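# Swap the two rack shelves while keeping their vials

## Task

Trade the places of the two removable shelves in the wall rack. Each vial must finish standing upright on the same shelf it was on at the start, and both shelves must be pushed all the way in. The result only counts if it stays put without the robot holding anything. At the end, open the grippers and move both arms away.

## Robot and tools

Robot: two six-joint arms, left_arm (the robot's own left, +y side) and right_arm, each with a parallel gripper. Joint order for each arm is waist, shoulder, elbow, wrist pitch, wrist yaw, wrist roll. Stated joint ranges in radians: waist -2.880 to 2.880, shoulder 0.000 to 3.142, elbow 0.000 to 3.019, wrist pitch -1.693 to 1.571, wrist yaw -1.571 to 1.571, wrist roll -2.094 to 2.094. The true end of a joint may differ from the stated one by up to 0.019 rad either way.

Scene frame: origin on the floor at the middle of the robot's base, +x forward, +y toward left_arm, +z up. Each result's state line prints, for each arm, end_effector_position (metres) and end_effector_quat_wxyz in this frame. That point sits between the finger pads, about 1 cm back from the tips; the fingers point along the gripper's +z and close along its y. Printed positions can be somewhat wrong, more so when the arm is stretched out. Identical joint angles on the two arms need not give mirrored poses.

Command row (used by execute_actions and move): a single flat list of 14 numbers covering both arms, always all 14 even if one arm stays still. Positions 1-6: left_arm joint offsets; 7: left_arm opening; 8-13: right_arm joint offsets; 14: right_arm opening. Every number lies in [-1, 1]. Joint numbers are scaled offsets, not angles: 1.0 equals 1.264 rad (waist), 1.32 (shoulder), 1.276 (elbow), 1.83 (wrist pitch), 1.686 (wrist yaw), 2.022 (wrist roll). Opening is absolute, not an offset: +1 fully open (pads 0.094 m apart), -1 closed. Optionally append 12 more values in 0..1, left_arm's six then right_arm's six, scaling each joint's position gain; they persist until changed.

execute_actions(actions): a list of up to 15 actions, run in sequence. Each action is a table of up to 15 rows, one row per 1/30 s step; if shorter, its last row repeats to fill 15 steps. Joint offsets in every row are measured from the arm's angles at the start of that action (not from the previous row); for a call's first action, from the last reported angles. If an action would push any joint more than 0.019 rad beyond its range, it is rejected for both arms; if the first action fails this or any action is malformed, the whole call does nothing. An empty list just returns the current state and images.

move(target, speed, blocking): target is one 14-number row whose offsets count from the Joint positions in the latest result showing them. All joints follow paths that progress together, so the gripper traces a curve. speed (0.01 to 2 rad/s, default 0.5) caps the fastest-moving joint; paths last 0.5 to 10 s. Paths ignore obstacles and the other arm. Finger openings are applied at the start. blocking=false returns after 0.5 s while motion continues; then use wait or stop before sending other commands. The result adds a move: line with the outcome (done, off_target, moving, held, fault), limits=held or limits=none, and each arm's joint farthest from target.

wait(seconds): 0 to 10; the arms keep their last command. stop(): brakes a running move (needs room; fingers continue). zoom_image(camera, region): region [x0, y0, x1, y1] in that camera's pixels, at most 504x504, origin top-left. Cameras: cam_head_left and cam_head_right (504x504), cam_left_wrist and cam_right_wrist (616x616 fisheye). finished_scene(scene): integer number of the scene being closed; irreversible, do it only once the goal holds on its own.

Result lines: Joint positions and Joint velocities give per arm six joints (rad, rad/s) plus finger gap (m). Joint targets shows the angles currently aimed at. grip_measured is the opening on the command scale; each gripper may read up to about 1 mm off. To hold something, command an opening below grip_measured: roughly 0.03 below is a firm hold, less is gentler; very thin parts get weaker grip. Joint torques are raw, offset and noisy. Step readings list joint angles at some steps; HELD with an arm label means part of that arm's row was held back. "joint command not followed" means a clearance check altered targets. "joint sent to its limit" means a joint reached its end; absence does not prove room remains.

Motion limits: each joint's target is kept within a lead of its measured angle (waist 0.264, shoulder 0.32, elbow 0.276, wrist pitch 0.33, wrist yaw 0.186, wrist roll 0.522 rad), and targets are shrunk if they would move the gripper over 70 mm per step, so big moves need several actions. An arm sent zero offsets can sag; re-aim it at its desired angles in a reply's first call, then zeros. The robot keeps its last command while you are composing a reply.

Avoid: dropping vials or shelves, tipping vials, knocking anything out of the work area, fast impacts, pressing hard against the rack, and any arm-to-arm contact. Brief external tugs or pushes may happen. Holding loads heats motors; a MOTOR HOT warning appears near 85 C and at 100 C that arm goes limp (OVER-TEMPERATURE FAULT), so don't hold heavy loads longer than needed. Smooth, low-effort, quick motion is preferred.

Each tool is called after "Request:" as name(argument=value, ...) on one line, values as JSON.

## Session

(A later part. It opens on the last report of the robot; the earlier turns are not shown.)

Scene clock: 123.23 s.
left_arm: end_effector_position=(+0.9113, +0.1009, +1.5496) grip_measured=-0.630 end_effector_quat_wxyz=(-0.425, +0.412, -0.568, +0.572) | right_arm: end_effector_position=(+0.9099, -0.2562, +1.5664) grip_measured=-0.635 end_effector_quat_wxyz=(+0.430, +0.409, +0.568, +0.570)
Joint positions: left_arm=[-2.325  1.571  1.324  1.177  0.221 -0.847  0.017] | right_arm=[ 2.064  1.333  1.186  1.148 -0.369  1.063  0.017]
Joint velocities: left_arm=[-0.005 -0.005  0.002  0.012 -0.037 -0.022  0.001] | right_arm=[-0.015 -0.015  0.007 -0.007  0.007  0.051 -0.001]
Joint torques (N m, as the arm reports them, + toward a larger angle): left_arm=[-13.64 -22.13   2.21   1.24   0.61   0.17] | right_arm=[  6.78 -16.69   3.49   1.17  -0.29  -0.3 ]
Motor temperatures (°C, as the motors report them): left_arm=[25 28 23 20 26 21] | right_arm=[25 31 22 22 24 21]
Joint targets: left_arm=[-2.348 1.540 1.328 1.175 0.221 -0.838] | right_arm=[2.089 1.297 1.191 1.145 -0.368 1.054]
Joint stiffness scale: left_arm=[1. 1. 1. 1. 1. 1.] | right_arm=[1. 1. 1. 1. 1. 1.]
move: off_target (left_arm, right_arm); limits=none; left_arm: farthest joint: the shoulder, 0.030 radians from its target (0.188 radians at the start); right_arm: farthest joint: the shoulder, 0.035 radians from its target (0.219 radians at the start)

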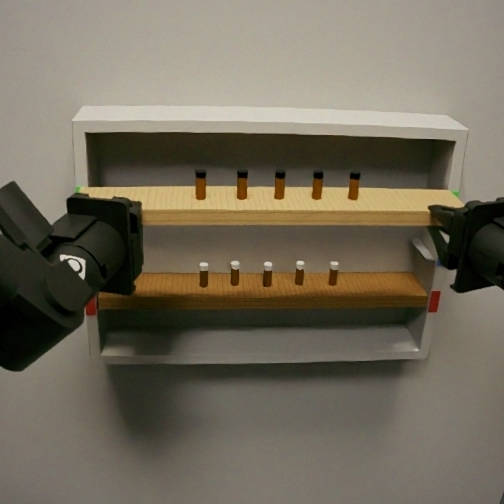

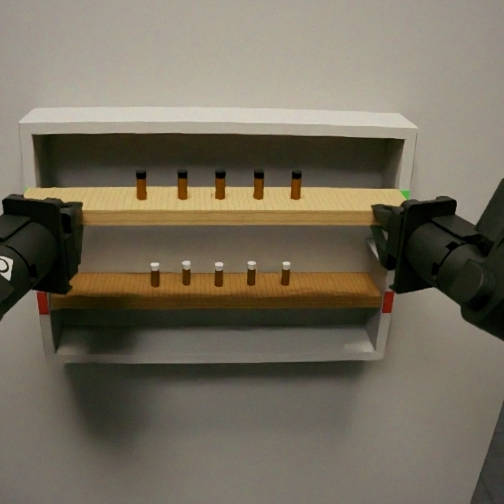

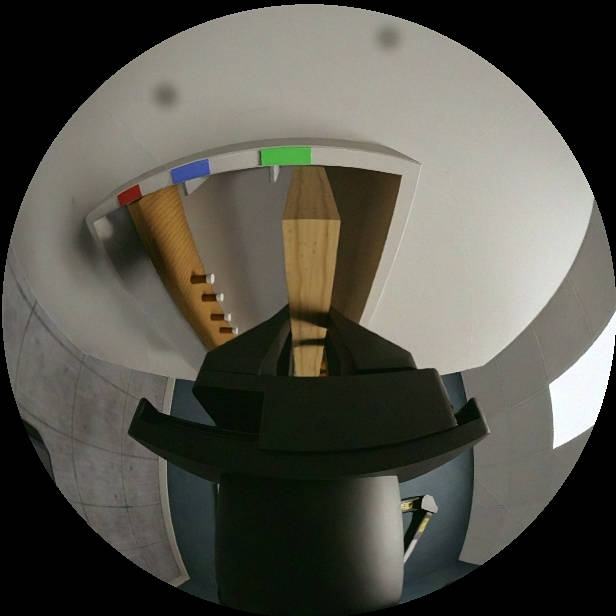

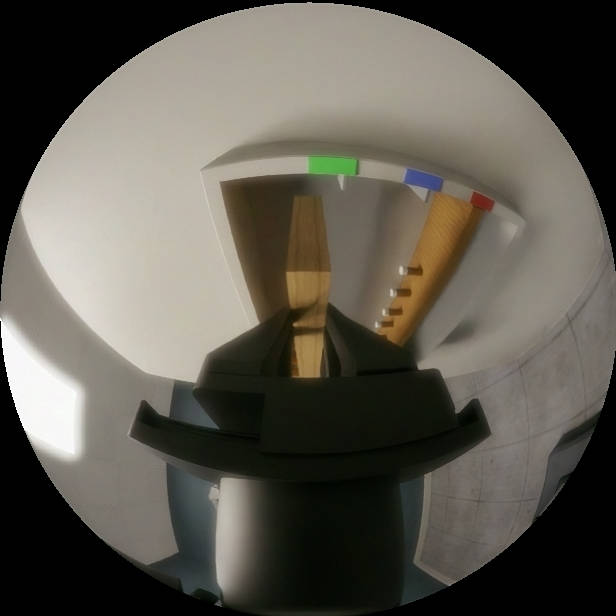

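Request:
move(target=[0.009,0.036,0.164,-0.073,0.004,0,-0.72,0.008,0.051,0.164,-0.074,-0.003,0,-0.72], speed=0.07)

Scene clock: 146.90 s.
left_arm: end_effector_position=(+0.9608, +0.0965, +1.5425) grip_measured=-0.631 end_effector_quat_wxyz=(-0.422, +0.411, -0.572, +0.571) | right_arm: end_effector_position=(+0.9640, -0.2616, +1.5612) grip_measured=-0.635 end_effector_quat_wxyz=(+0.430, +0.412, +0.569, +0.567)
Joint positions: left_arm=[-2.32   1.62   1.497  1.044  0.224 -0.846  0.017] | right_arm=[ 2.062  1.386  1.365  1.02  -0.363  1.062  0.017]
Joint velocities: left_arm=[-0.005 -0.005 -0.012  0.002  0.037 -0.007 -0.001] | right_arm=[-0.005  0.005  0.002 -0.002 -0.051  0.081  0.001]
Joint torques (N m, as the arm reports them, + toward a larger angle): left_arm=[-11.55 -20.98   5.24   1.3    0.71   0.1 ] | right_arm=[  6.16 -14.17   6.03   1.02  -0.75  -0.23]
Motor temperatures (°C, as the motors report them): left_arm=[25 28 23 20 26 21] | right_arm=[25 31 23 22 24 21]
Joint targets: left_arm=[-2.313 1.618 1.534 1.044 0.227 -0.847] | right_arm=[2.074 1.400 1.395 1.013 -0.374 1.063]
Joint stiffness scale: left_arm=[1. 1. 1. 1. 1. 1.] | right_arm=[1. 1. 1. 1. 1. 1.]
move: off_target (left_arm, right_arm); limits=none; left_arm: farthest joint: the elbow, 0.036 radians from its target (0.209 radians at the start); right_arm: farthest joint: the elbow, 0.030 radians from its target (0.209 radians at the start)

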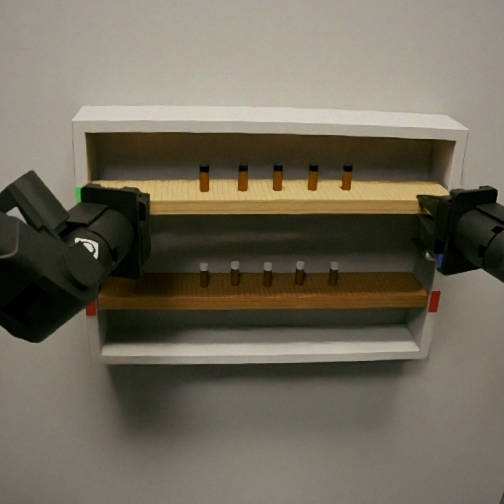

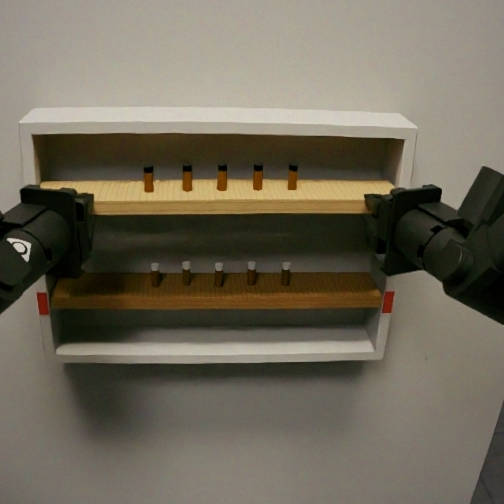

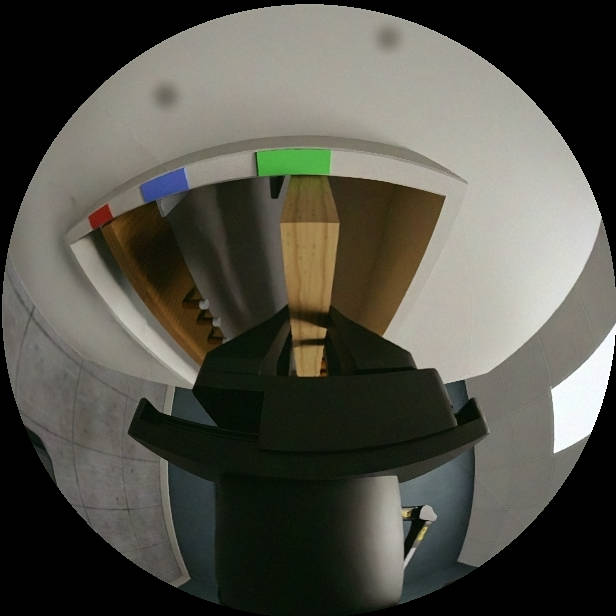

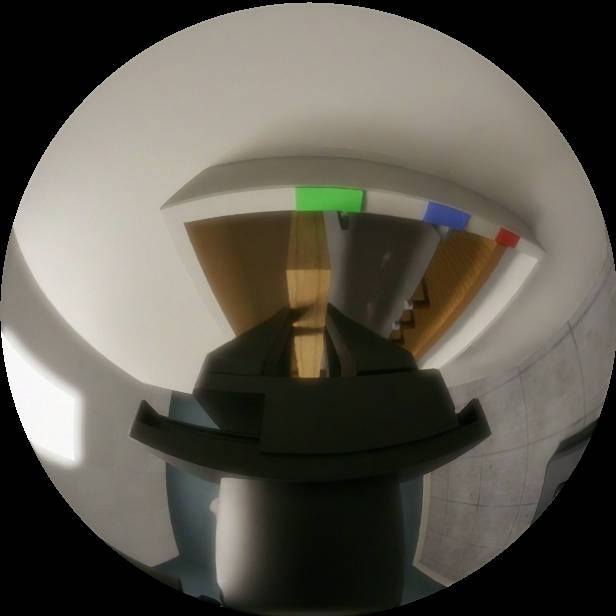

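Request:
move(target=[0.009,0.053,0.184,-0.069,0.004,0,-0.72,0.008,0.063,0.167,-0.071,-0.004,0,-0.72], speed=0.07)

Request:
execute_actions(actions=[[[0,0,0.012,0,0,0,-0.72,0,0,0.015,0,0,0,-0.72]]])

Scene clock: 157.20 s.
left_arm: end_effector_position=(+1.0110, +0.0946, +1.5365) grip_measured=-0.631 end_effector_quat_wxyz=(-0.424, +0.410, -0.572, +0.570) | right_arm: end_effector_position=(+1.0112, -0.2648, +1.5554) grip_measured=-0.635 end_effector_quat_wxyz=(+0.429, +0.415, +0.570, +0.565)
Joint positions: left_arm=[-2.315  1.686  1.691  0.919  0.227 -0.846  0.017] | right_arm=[ 2.062  1.449  1.538  0.905 -0.357  1.062  0.017]
Joint velocities: left_arm=[-0.005 -0.015  0.002 -0.007  0.081  0.007  0.   ] | right_arm=[-0.024  0.005 -0.007  0.002  0.022 -0.022  0.001]
Joint torques (N m, as the arm reports them, + toward a larger angle): left_arm=[-12.49 -22.02   6.21   1.29   0.8    0.11] | right_arm=[  6.26 -14.94   7.42   0.72  -0.82  -0.24]
Motor temperatures (°C, as the motors report them): left_arm=[25 28 24 20 26 21] | right_arm=[25 30 23 22 24 21]
Joint targets: left_arm=[-2.309 1.690 1.732 0.918 0.231 -0.846] | right_arm=[2.072 1.470 1.578 0.890 -0.370 1.062]
Joint stiffness scale: left_arm=[1. 1. 1. 1. 1. 1.] | right_arm=[1. 1. 1. 1. 1. 1.]
move: off_target (left_arm, right_arm); limits=none; left_arm: farthest joint: the elbow, 0.041 radians from its target (0.235 radians at the start); right_arm: farthest joint: the elbow, 0.040 radians from its target (0.213 radians at the start)

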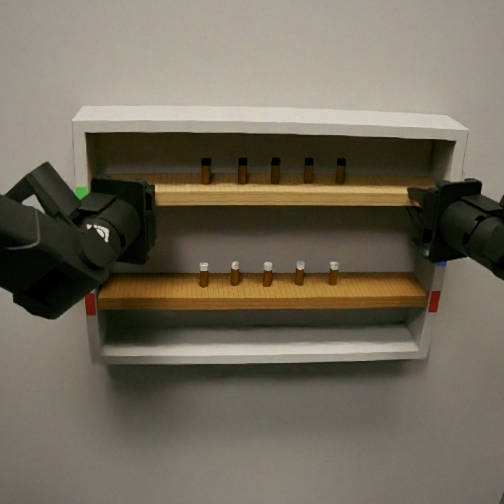

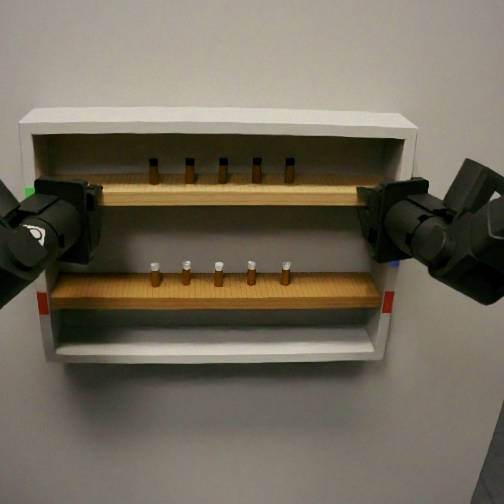

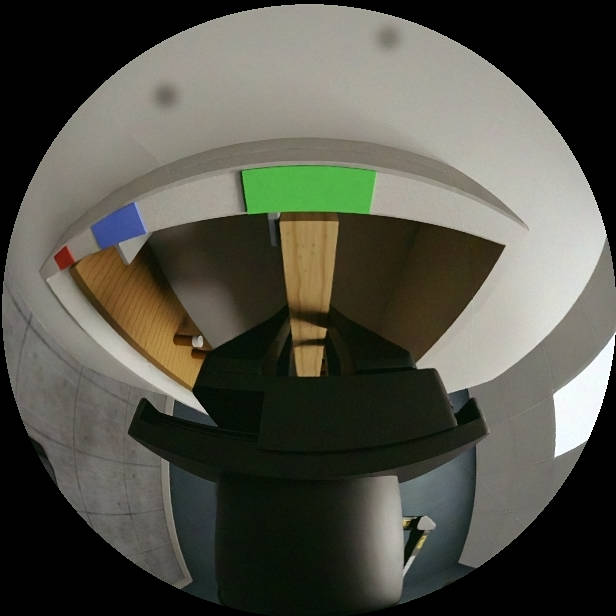

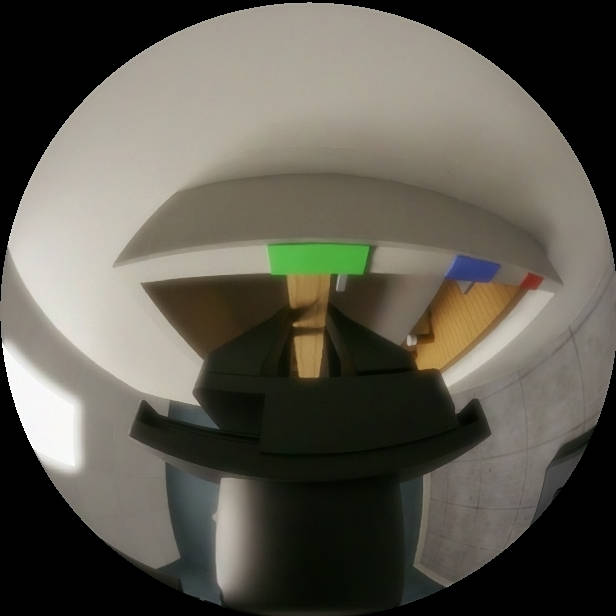

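Scene clock: 157.70 s.
left_arm: end_effector_position=(+1.0110, +0.0946, +1.5365) grip_measured=-0.631 end_effector_quat_wxyz=(-0.424, +0.410, -0.572, +0.570) | right_arm: end_effector_position=(+1.0112, -0.2650, +1.5553) grip_measured=-0.635 end_effector_quat_wxyz=(+0.429, +0.415, +0.570, +0.565)
Joint positions: left_arm=[-2.315  1.686  1.691  0.919  0.227 -0.846  0.017] | right_arm=[ 2.062  1.449  1.538  0.905 -0.356  1.062  0.017]
Joint velocities: left_arm=[-0.005  0.005 -0.007  0.007 -0.037 -0.007  0.001] | right_arm=[-0.005 -0.005 -0.007  0.007 -0.022  0.022  0.   ]
Joint torques (N m, as the arm reports them, + toward a larger angle): left_arm=[-13.   -22.24   4.38   1.34   0.55   0.11] | right_arm=[  5.6  -16.54   6.     1.25  -0.34  -0.24]
Motor temperatures (°C, as the motors report them): left_arm=[25 28 24 20 26 21] | right_arm=[25 30 23 22 24 21]
Joint targets: left_arm=[-2.315 1.686 1.706 0.919 0.227 -0.846] | right_arm=[2.062 1.449 1.557 0.905 -0.357 1.062]
Joint stiffness scale: left_arm=[1. 1. 1. 1. 1. 1.] | right_arm=[1. 1. 1. 1. 1. 1.]
Step readings (joint positions):
0: left_arm=[-2.315 1.686 1.691 0.919 0.227 -0.846] | right_arm=[2.062 1.449 1.538 0.905 -0.357 1.062]
1: left_arm=[-2.315 1.686 1.691 0.919 0.227 -0.846] | right_arm=[2.062 1.449 1.538 0.905 -0.356 1.062]
2: left_arm=[-2.315 1.686 1.691 0.919 0.227 -0.846] | right_arm=[2.062 1.449 1.538 0.905 -0.356 1.062]
4: left_arm=[-2.315 1.686 1.691 0.919 0.227 -0.846] | right_arm=[2.062 1.449 1.538 0.905 -0.356 1.062]
8: left_arm=[-2.315 1.686 1.691 0.919 0.227 -0.846] | right_arm=[2.062 1.449 1.538 0.905 -0.356 1.062]
15: Joint positions above

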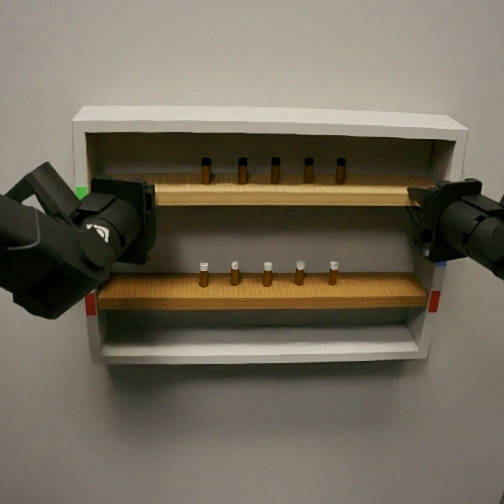

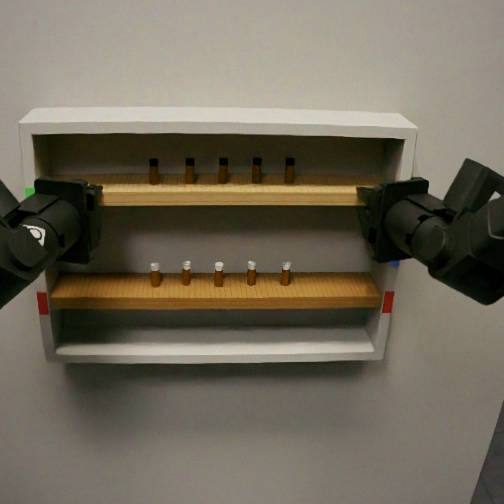

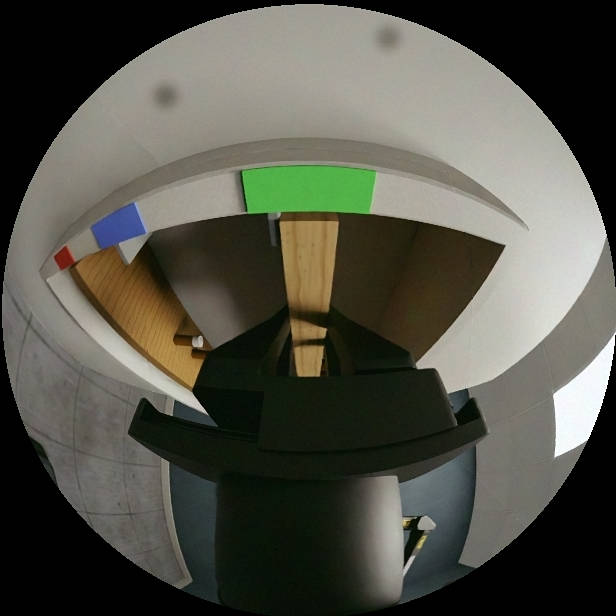

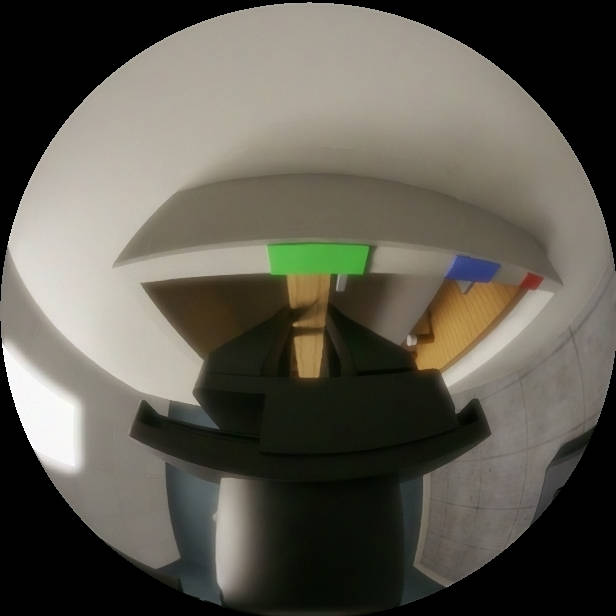

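Request:
execute_actions(actions=[[[0,0.004,0.012,0,0,0,-0.72,0,0.022,0.015,0,0,0,-0.72]],[[0,0,0.012,0,0,0,-0.55,0,0.01,0.015,0,0,0,-0.55]],[[0,0,0.012,0,0,0,-0.2,0,0,0.015,0,0,0,-0.2]]])

Scene clock: 163.80 s.
left_arm: end_effector_position=(+1.0108, +0.0944, +1.5359) grip_measured=-0.202 end_effector_quat_wxyz=(-0.424, +0.410, -0.573, +0.569) | right_arm: end_effector_position=(+1.0107, -0.2647, +1.5520) grip_measured=-0.202 end_effector_quat_wxyz=(+0.428, +0.418, +0.571, +0.562)
Joint positions: left_arm=[-2.315  1.687  1.691  0.919  0.225 -0.846  0.037] | right_arm=[ 2.062  1.453  1.538  0.905 -0.348  1.062  0.037]
Joint velocities: left_arm=[ 0.005 -0.005 -0.012 -0.007 -0.007 -0.022  0.   ] | right_arm=[-0.005 -0.015  0.002 -0.007 -0.095  0.037 -0.   ]
Joint torques (N m, as the arm reports them, + toward a larger angle): left_arm=[-12.96 -22.32   4.41   1.33   0.56   0.11] | right_arm=[  5.82 -16.64   5.97   1.28  -0.3   -0.23]
Motor temperatures (°C, as the motors report them): left_arm=[25 28 24 20 26 21] | right_arm=[25 30 23 22 24 21]
Joint targets: left_arm=[-2.315 1.687 1.706 0.919 0.225 -0.846] | right_arm=[2.062 1.453 1.557 0.905 -0.348 1.062]
Joint stiffness scale: left_arm=[1. 1. 1. 1. 1. 1.] | right_arm=[1. 1. 1. 1. 1. 1.]
Step readings (joint positions; steps 1 to 15: 1st action; 16 to 30: 2nd action; 31 to 45: 3rd action):
0: left_arm=[-2.315 1.686 1.691 0.919 0.227 -0.846] | right_arm=[2.062 1.449 1.538 0.905 -0.356 1.062]
1: left_arm=[-2.315 1.687 1.691 0.919 0.227 -0.846] | right_arm=[2.062 1.450 1.538 0.905 -0.356 1.062]
2: left_arm=[-2.315 1.687 1.691 0.919 0.227 -0.846] | right_arm=[2.062 1.450 1.538 0.905 -0.356 1.062]
4: left_arm=[-2.315 1.687 1.691 0.919 0.226 -0.846] | right_arm=[2.062 1.451 1.538 0.905 -0.353 1.062]
8: left_arm=[-2.315 1.687 1.691 0.919 0.226 -0.846] | right_arm=[2.062 1.453 1.538 0.905 -0.349 1.062]
15: left_arm=[-2.315 1.687 1.691 0.919 0.226 -0.846] | right_arm=[2.062 1.453 1.538 0.905 -0.349 1.062]
16: left_arm=[-2.315 1.687 1.691 0.919 0.226 -0.846] | right_arm=[2.062 1.453 1.538 0.905 -0.348 1.062]
17: left_arm=[-2.315 1.687 1.691 0.919 0.225 -0.846] | right_arm=[2.062 1.453 1.538 0.905 -0.348 1.062]
19: left_arm=[-2.315 1.687 1.691 0.919 0.225 -0.846] | right_arm=[2.062 1.453 1.538 0.905 -0.348 1.062]
23: left_arm=[-2.315 1.687 1.691 0.919 0.225 -0.846] | right_arm=[2.062 1.453 1.538 0.905 -0.348 1.062]
30: left_arm=[-2.315 1.687 1.691 0.919 0.225 -0.846] | right_arm=[2.062 1.453 1.538 0.905 -0.348 1.062]
31: left_arm=[-2.315 1.687 1.691 0.919 0.225 -0.846] | right_arm=[2.062 1.453 1.538 0.905 -0.348 1.062]
32: left_arm=[-2.315 1.687 1.691 0.919 0.225 -0.846] | right_arm=[2.062 1.453 1.538 0.905 -0.348 1.062]
34: left_arm=[-2.315 1.687 1.691 0.919 0.225 -0.846] | right_arm=[2.062 1.453 1.538 0.905 -0.348 1.062]
38: left_arm=[-2.315 1.687 1.691 0.919 0.225 -0.846] | right_arm=[2.062 1.453 1.538 0.905 -0.348 1.062]
45: Joint positions above

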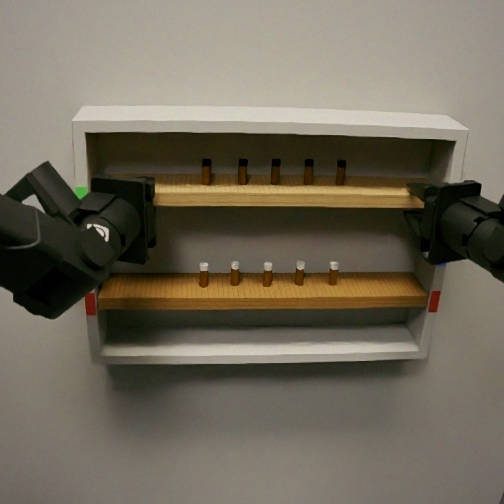

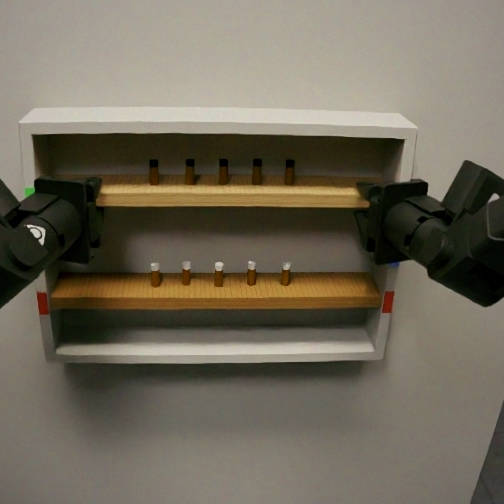

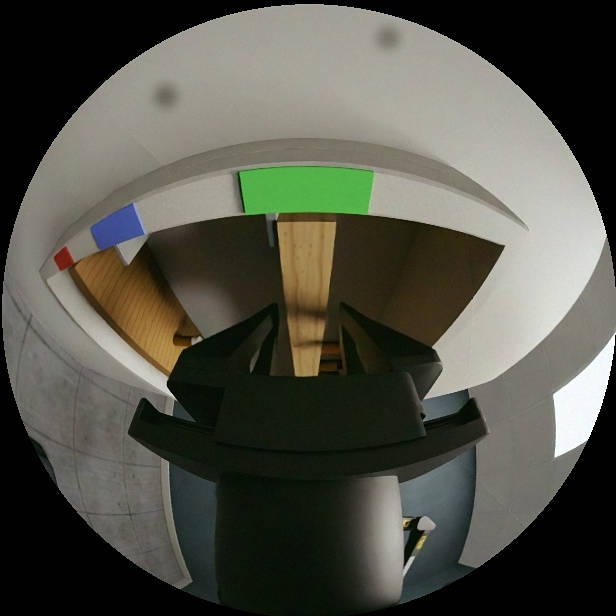

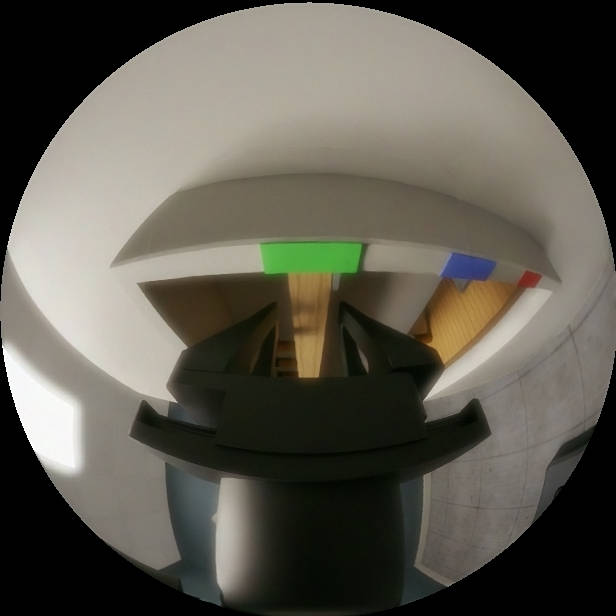

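Request:
move(target=[0,-0.061,-0.175,0.095,0,0,-0.2,0,-0.063,-0.161,0.094,-0.011,0,-0.2], speed=0.18)

Scene clock: 172.37 s.
left_arm: end_effector_position=(+0.9518, +0.0981, +1.5387) grip_measured=-0.202 end_effector_quat_wxyz=(-0.424, +0.410, -0.572, +0.569) | right_arm: end_effector_position=(+0.9525, -0.2576, +1.5553) grip_measured=-0.202 end_effector_quat_wxyz=(+0.429, +0.412, +0.570, +0.567)
Joint positions: left_arm=[-2.315  1.618  1.47   1.072  0.225 -0.846  0.037] | right_arm=[ 2.062  1.39   1.334  1.052 -0.363  1.062  0.037]
Joint velocities: left_arm=[ 0.005 -0.005  0.002  0.002  0.007  0.007 -0.   ] | right_arm=[-0.015 -0.015  0.002  0.002 -0.007  0.007 -0.001]
Joint torques (N m, as the arm reports them, + toward a larger angle): left_arm=[-12.15 -21.82   2.31   2.14   0.56   0.11] | right_arm=[  5.38 -16.58   3.71   2.07  -0.48  -0.23]
Motor temperatures (°C, as the motors report them): left_arm=[25 28 24 20 26 21] | right_arm=[25 31 24 22 24 21]
Joint targets: left_arm=[-2.315 1.606 1.468 1.093 0.225 -0.846] | right_arm=[2.062 1.370 1.333 1.077 -0.367 1.062]
Joint stiffness scale: left_arm=[1. 1. 1. 1. 1. 1.] | right_arm=[1. 1. 1. 1. 1. 1.]
move: off_target (left_arm, right_arm); limits=none; left_arm: farthest joint: the wrist pitch, 0.021 radians from its target (0.174 radians at the start); right_arm: farthest joint: the wrist pitch, 0.025 radians from its target (0.172 radians at the start)

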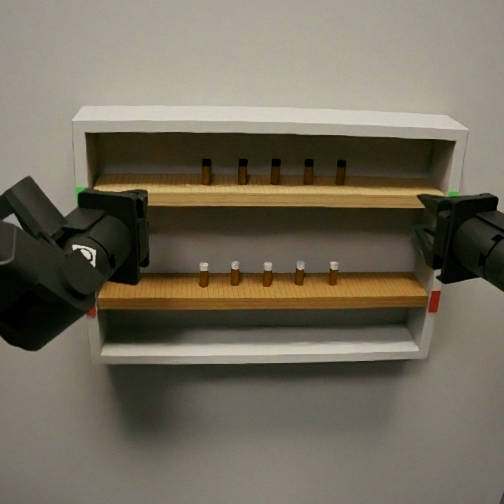

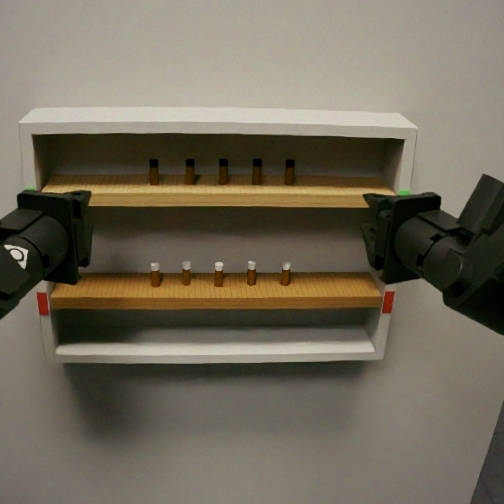

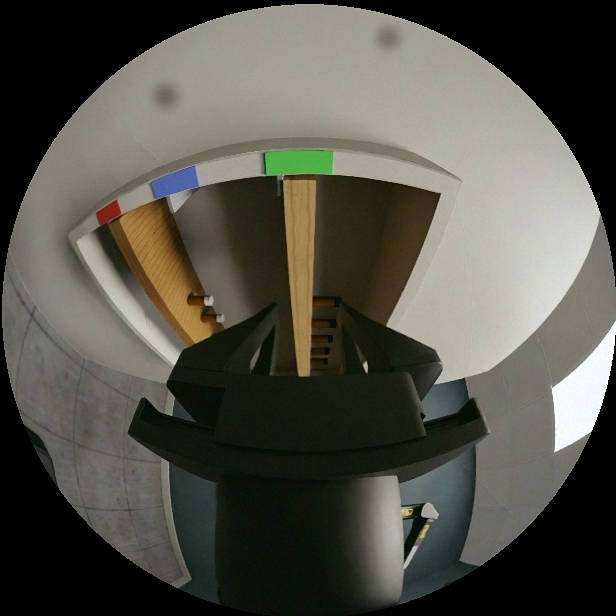

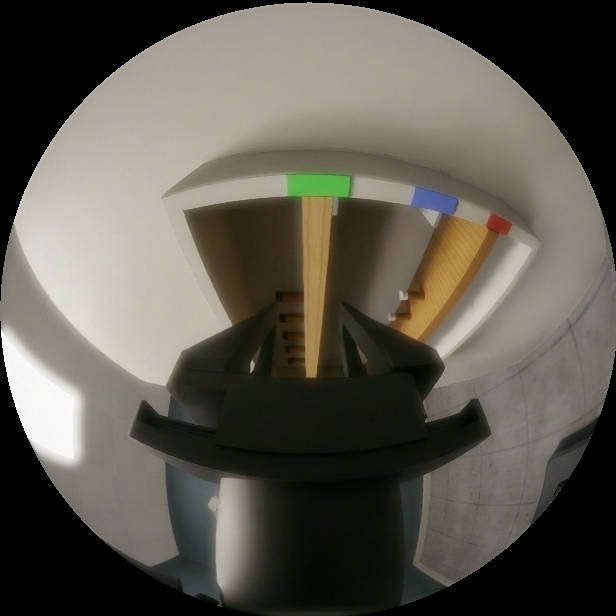

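Request:
move(target=[0.131,0.256,0.256,0.038,0.05,-0.075,-0.2,-0.107,0.291,0.237,0.074,-0.043,0.061,-0.2], speed=0.25)

Scene clock: 179.80 s.
left_arm: end_effector_position=(+0.9524, +0.0975, +1.3850) grip_measured=-0.202 end_effector_quat_wxyz=(-0.420, +0.416, -0.571, +0.569) | right_arm: end_effector_position=(+0.9493, -0.2523, +1.3957) grip_measured=-0.202 end_effector_quat_wxyz=(+0.420, +0.414, +0.574, +0.568)
Joint positions: left_arm=[-2.165  1.945  1.778  1.119  0.307 -0.983  0.037] | right_arm=[ 1.946  1.76   1.615  1.164 -0.431  1.172  0.037]
Joint velocities: left_arm=[ 0.005 -0.005 -0.002 -0.007  0.051  0.022 -0.   ] | right_arm=[-0.005 -0.015 -0.012  0.002  0.037  0.007 -0.001]
Joint torques (N m, as the arm reports them, + toward a larger angle): left_arm=[-11.95 -21.52   3.71   2.24   0.6   -0.01] | right_arm=[  4.8  -15.     4.58   2.11  -0.4   -0.14]
Motor temperatures (°C, as the motors report them): left_arm=[25 28 24 20 26 21] | right_arm=[25 31 23 22 24 21]
Joint targets: left_arm=[-2.149 1.956 1.796 1.141 0.309 -0.998] | right_arm=[1.927 1.775 1.636 1.188 -0.435 1.185]
Joint stiffness scale: left_arm=[1. 1. 1. 1. 1. 1.] | right_arm=[1. 1. 1. 1. 1. 1.]
move: off_target (left_arm, right_arm); limits=none; left_arm: farthest joint: the wrist pitch, 0.022 radians from its target (0.070 radians at the start); right_arm: farthest joint: the wrist pitch, 0.024 radians from its target (0.135 radians at the start)

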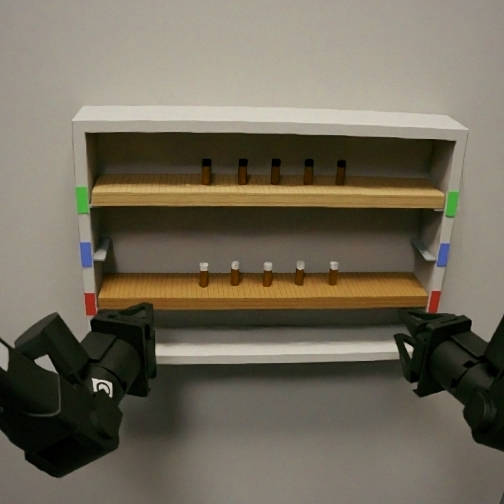

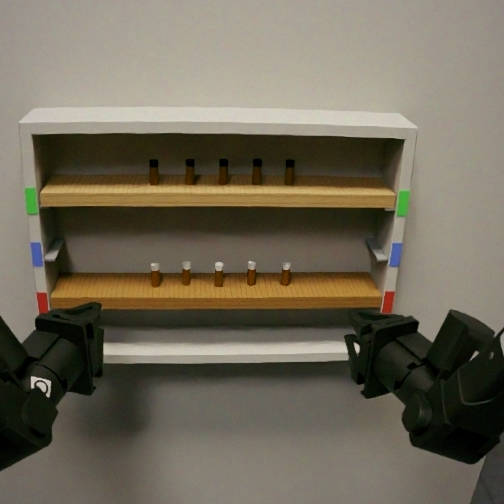

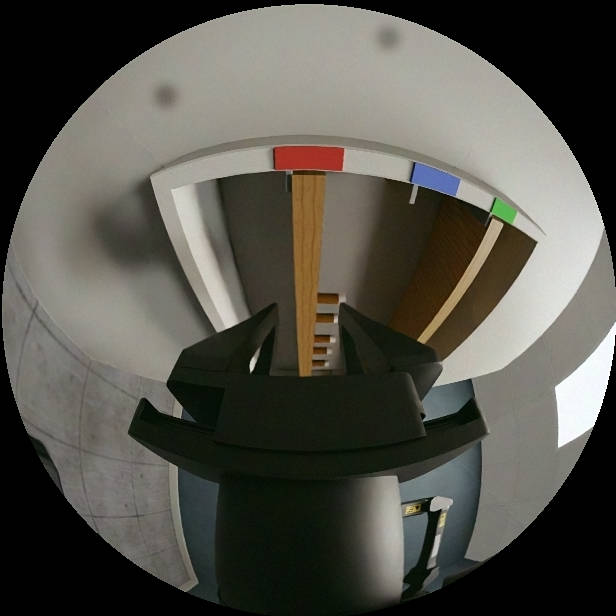

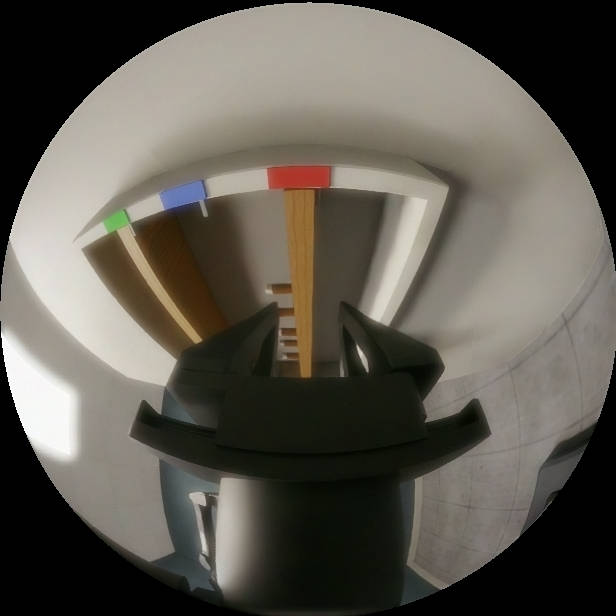

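Request:
move(target=[-0.008,0.059,0.201,-0.101,0,0,-0.2,0.025,0.053,0.19,-0.097,0.006,-0.009,-0.2], speed=0.12)

Scene clock: 190.37 s.
left_arm: end_effector_position=(+1.0133, +0.1033, +1.3888) grip_measured=-0.202 end_effector_quat_wxyz=(-0.423, +0.416, -0.569, +0.570) | right_arm: end_effector_position=(+1.0119, -0.2590, +1.4048) grip_measured=-0.202 end_effector_quat_wxyz=(+0.424, +0.413, +0.570, +0.570)
Joint positions: left_arm=[-2.165  1.999  2.01   0.95   0.307 -0.983  0.037] | right_arm=[ 1.955  1.802  1.83   1.002 -0.425  1.167  0.037]
Joint velocities: left_arm=[ 0.005 -0.015 -0.017 -0.002  0.037  0.037 -0.001] | right_arm=[ 0.005 -0.005 -0.012 -0.007  0.066  0.022  0.   ]
Joint torques (N m, as the arm reports them, + toward a larger angle): left_arm=[-14.5  -22.11   5.16   0.92   0.47   0.11] | right_arm=[  8.14 -15.41   6.31   0.7   -0.08  -0.36]
Motor temperatures (°C, as the motors report them): left_arm=[25 28 24 20 26 21] | right_arm=[25 31 23 22 24 21]
Joint targets: left_arm=[-2.175 2.023 2.034 0.935 0.307 -0.983] | right_arm=[1.977 1.829 1.858 0.986 -0.421 1.153]
Joint stiffness scale: left_arm=[1. 1. 1. 1. 1. 1.] | right_arm=[1. 1. 1. 1. 1. 1.]
move: off_target (left_arm, right_arm); limits=none; left_arm: farthest joint: the shoulder, 0.024 radians from its target (0.078 radians at the start); right_arm: farthest joint: the shoulder, 0.028 radians from its target (0.070 radians at the start)

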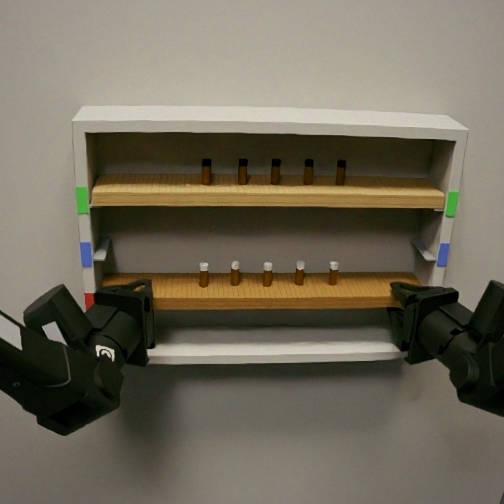

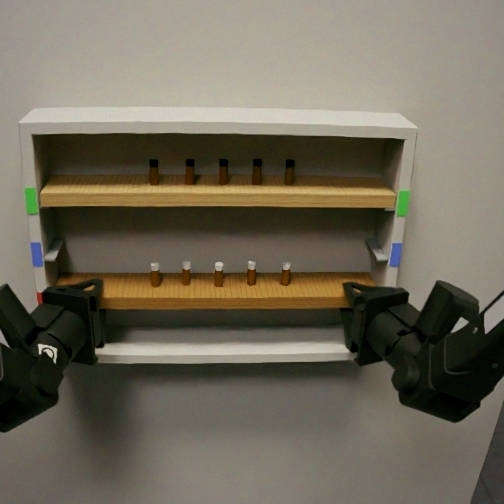

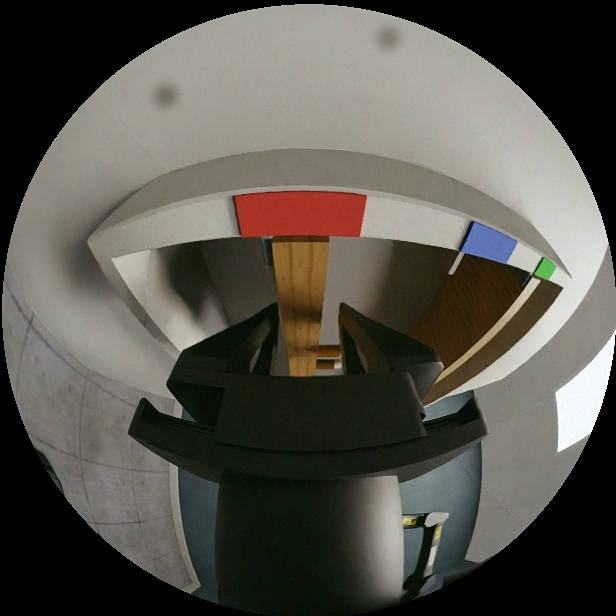

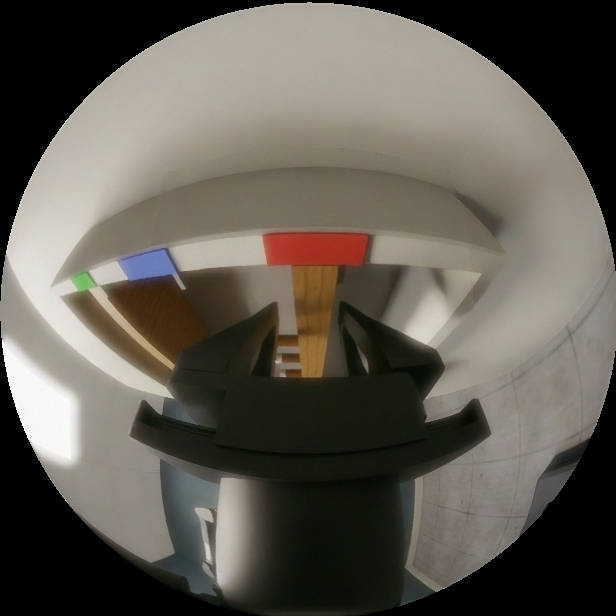

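Slightly high; lower shoulders and close.

Request:
execute_actions(actions=[[[0,0.023,0.015,0,0,0,-0.3,0,0.024,0.015,0,0,0,-0.3]],[[0,0,0.012,0,0,0,-0.5,0,0,0.015,0,0,0,-0.5]],[[0,0,0.012,0,0,0,-0.6,0,0,0.015,0,0,0,-0.6]],[[0,0,0.012,0,0,0,-0.72,0,0,0.015,0,0,0,-0.72]]])

Scene clock: 197.23 s.
left_arm: end_effector_position=(+1.0099, +0.0997, +1.3846) grip_measured=-0.630 end_effector_quat_wxyz=(-0.421, +0.415, -0.571, +0.570) | right_arm: end_effector_position=(+1.0104, -0.2574, +1.4017) grip_measured=-0.634 end_effector_quat_wxyz=(+0.423, +0.413, +0.570, +0.571)
Joint positions: left_arm=[-2.166  2.007  2.01   0.952  0.309 -0.981  0.017] | right_arm=[ 1.955  1.808  1.831  1.003 -0.427  1.167  0.017]
Joint velocities: left_arm=[-0.015 -0.015 -0.007 -0.002 -0.007 -0.081 -0.   ] | right_arm=[-0.005  0.005 -0.017 -0.002  0.007 -0.022  0.001]
Joint torques (N m, as the arm reports them, + toward a larger angle): left_arm=[-13.73 -24.03   4.5    1.47   0.47   0.09] | right_arm=[  6.38 -17.24   5.61   1.34  -0.24  -0.22]
Motor temperatures (°C, as the motors report them): left_arm=[25 28 24 20 26 21] | right_arm=[25 31 24 22 24 21]
Joint targets: left_arm=[-2.166 2.007 2.026 0.952 0.309 -0.983] | right_arm=[1.955 1.808 1.851 1.003 -0.427 1.167]
Joint stiffness scale: left_arm=[1. 1. 1. 1. 1. 1.] | right_arm=[1. 1. 1. 1. 1. 1.]
Step readings (joint positions; steps 1 to 15: 1st action; 16 to 30: 2nd action; 31 to 45: 3rd action; 46 to 60: 4th action):
0: left_arm=[-2.165 1.999 2.010 0.950 0.307 -0.983] | right_arm=[1.955 1.802 1.830 1.002 -0.425 1.167]
1: left_arm=[-2.165 1.999 2.010 0.950 0.307 -0.983] | right_arm=[1.955 1.802 1.830 1.002 -0.425 1.167]
2: left_arm=[-2.165 2.000 2.010 0.950 0.307 -0.983] | right_arm=[1.955 1.803 1.830 1.002 -0.425 1.167]
4: left_arm=[-2.165 2.001 2.010 0.950 0.307 -0.983] | right_arm=[1.955 1.804 1.830 1.002 -0.425 1.167]
8: left_arm=[-2.165 2.005 2.010 0.950 0.307 -0.983] | right_arm=[1.955 1.806 1.830 1.002 -0.425 1.167]
15: left_arm=[-2.165 2.009 2.010 0.950 0.307 -0.983] | right_arm=[1.955 1.808 1.830 1.002 -0.425 1.167]
16: left_arm=[-2.165 2.009 2.010 0.950 0.307 -0.983] | right_arm=[1.955 1.808 1.830 1.002 -0.425 1.167]
17: left_arm=[-2.165 2.009 2.010 0.950 0.307 -0.983] | right_arm=[1.955 1.808 1.830 1.002 -0.425 1.167]
19: left_arm=[-2.165 2.009 2.010 0.950 0.307 -0.983] | right_arm=[1.955 1.808 1.830 1.002 -0.425 1.167]
23: left_arm=[-2.165 2.009 2.010 0.950 0.307 -0.983] | right_arm=[1.955 1.808 1.830 1.002 -0.425 1.167]
30: left_arm=[-2.165 2.009 2.010 0.950 0.307 -0.983] | right_arm=[1.955 1.808 1.830 1.002 -0.425 1.167]
31: left_arm=[-2.165 2.009 2.010 0.951 0.309 -0.983] | right_arm=[1.955 1.808 1.830 1.003 -0.426 1.167]
32: left_arm=[-2.166 2.007 2.010 0.952 0.310 -0.983] | right_arm=[1.955 1.808 1.830 1.003 -0.427 1.167]
34: left_arm=[-2.166 2.007 2.010 0.952 0.310 -0.983] | right_arm=[1.955 1.808 1.831 1.003 -0.427 1.167]
38: left_arm=[-2.166 2.007 2.010 0.952 0.309 -0.983] | right_arm=[1.955 1.808 1.831 1.003 -0.427 1.167]
45: left_arm=[-2.166 2.007 2.010 0.952 0.309 -0.983] | right_arm=[1.955 1.808 1.831 1.003 -0.427 1.167]
46: left_arm=[-2.166 2.007 2.010 0.952 0.309 -0.982] | right_arm=[1.955 1.808 1.831 1.003 -0.427 1.167]
47: left_arm=[-2.166 2.007 2.010 0.952 0.309 -0.982] | right_arm=[1.955 1.808 1.831 1.003 -0.427 1.167]
49: left_arm=[-2.166 2.007 2.010 0.952 0.309 -0.981] | right_arm=[1.955 1.808 1.831 1.003 -0.427 1.167]
53: left_arm=[-2.166 2.007 2.010 0.952 0.309 -0.981] | right_arm=[1.955 1.808 1.831 1.003 -0.427 1.167]
60: Joint positions above

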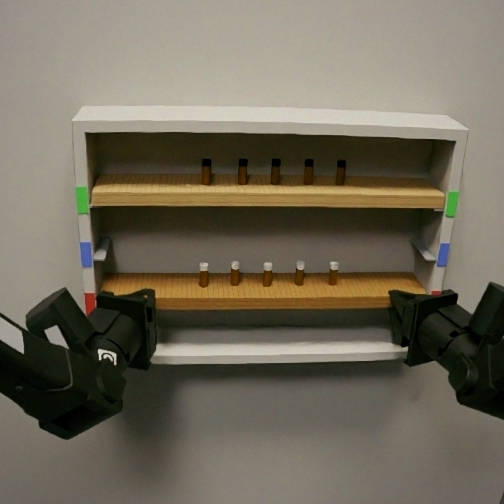

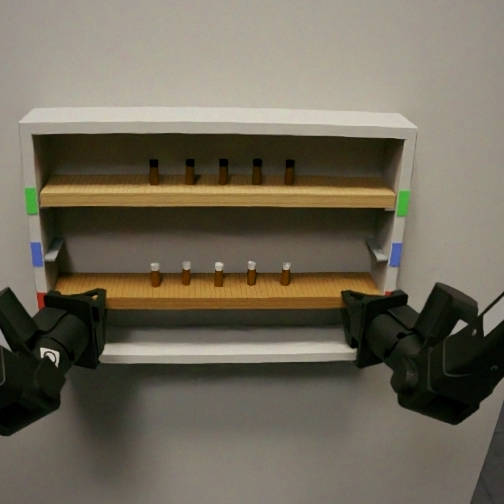

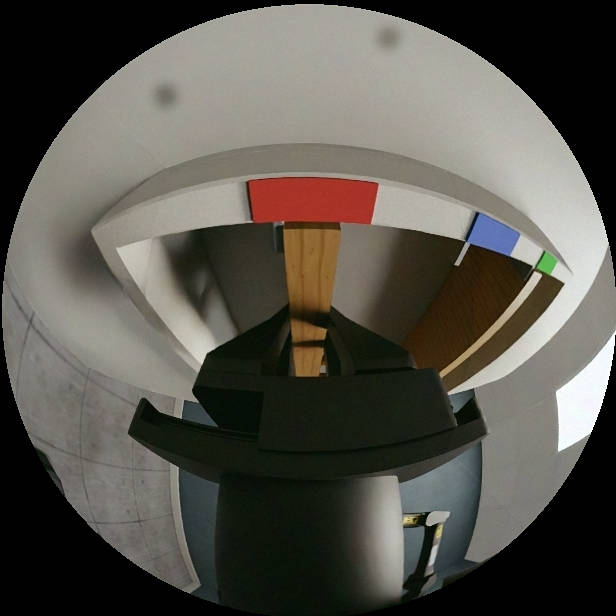

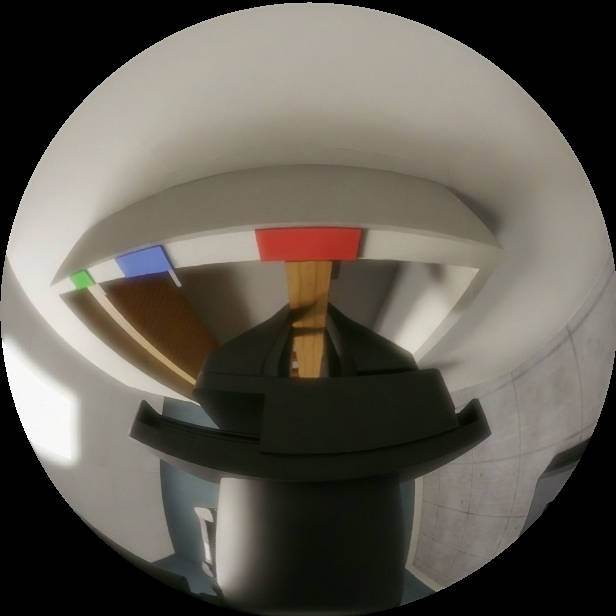

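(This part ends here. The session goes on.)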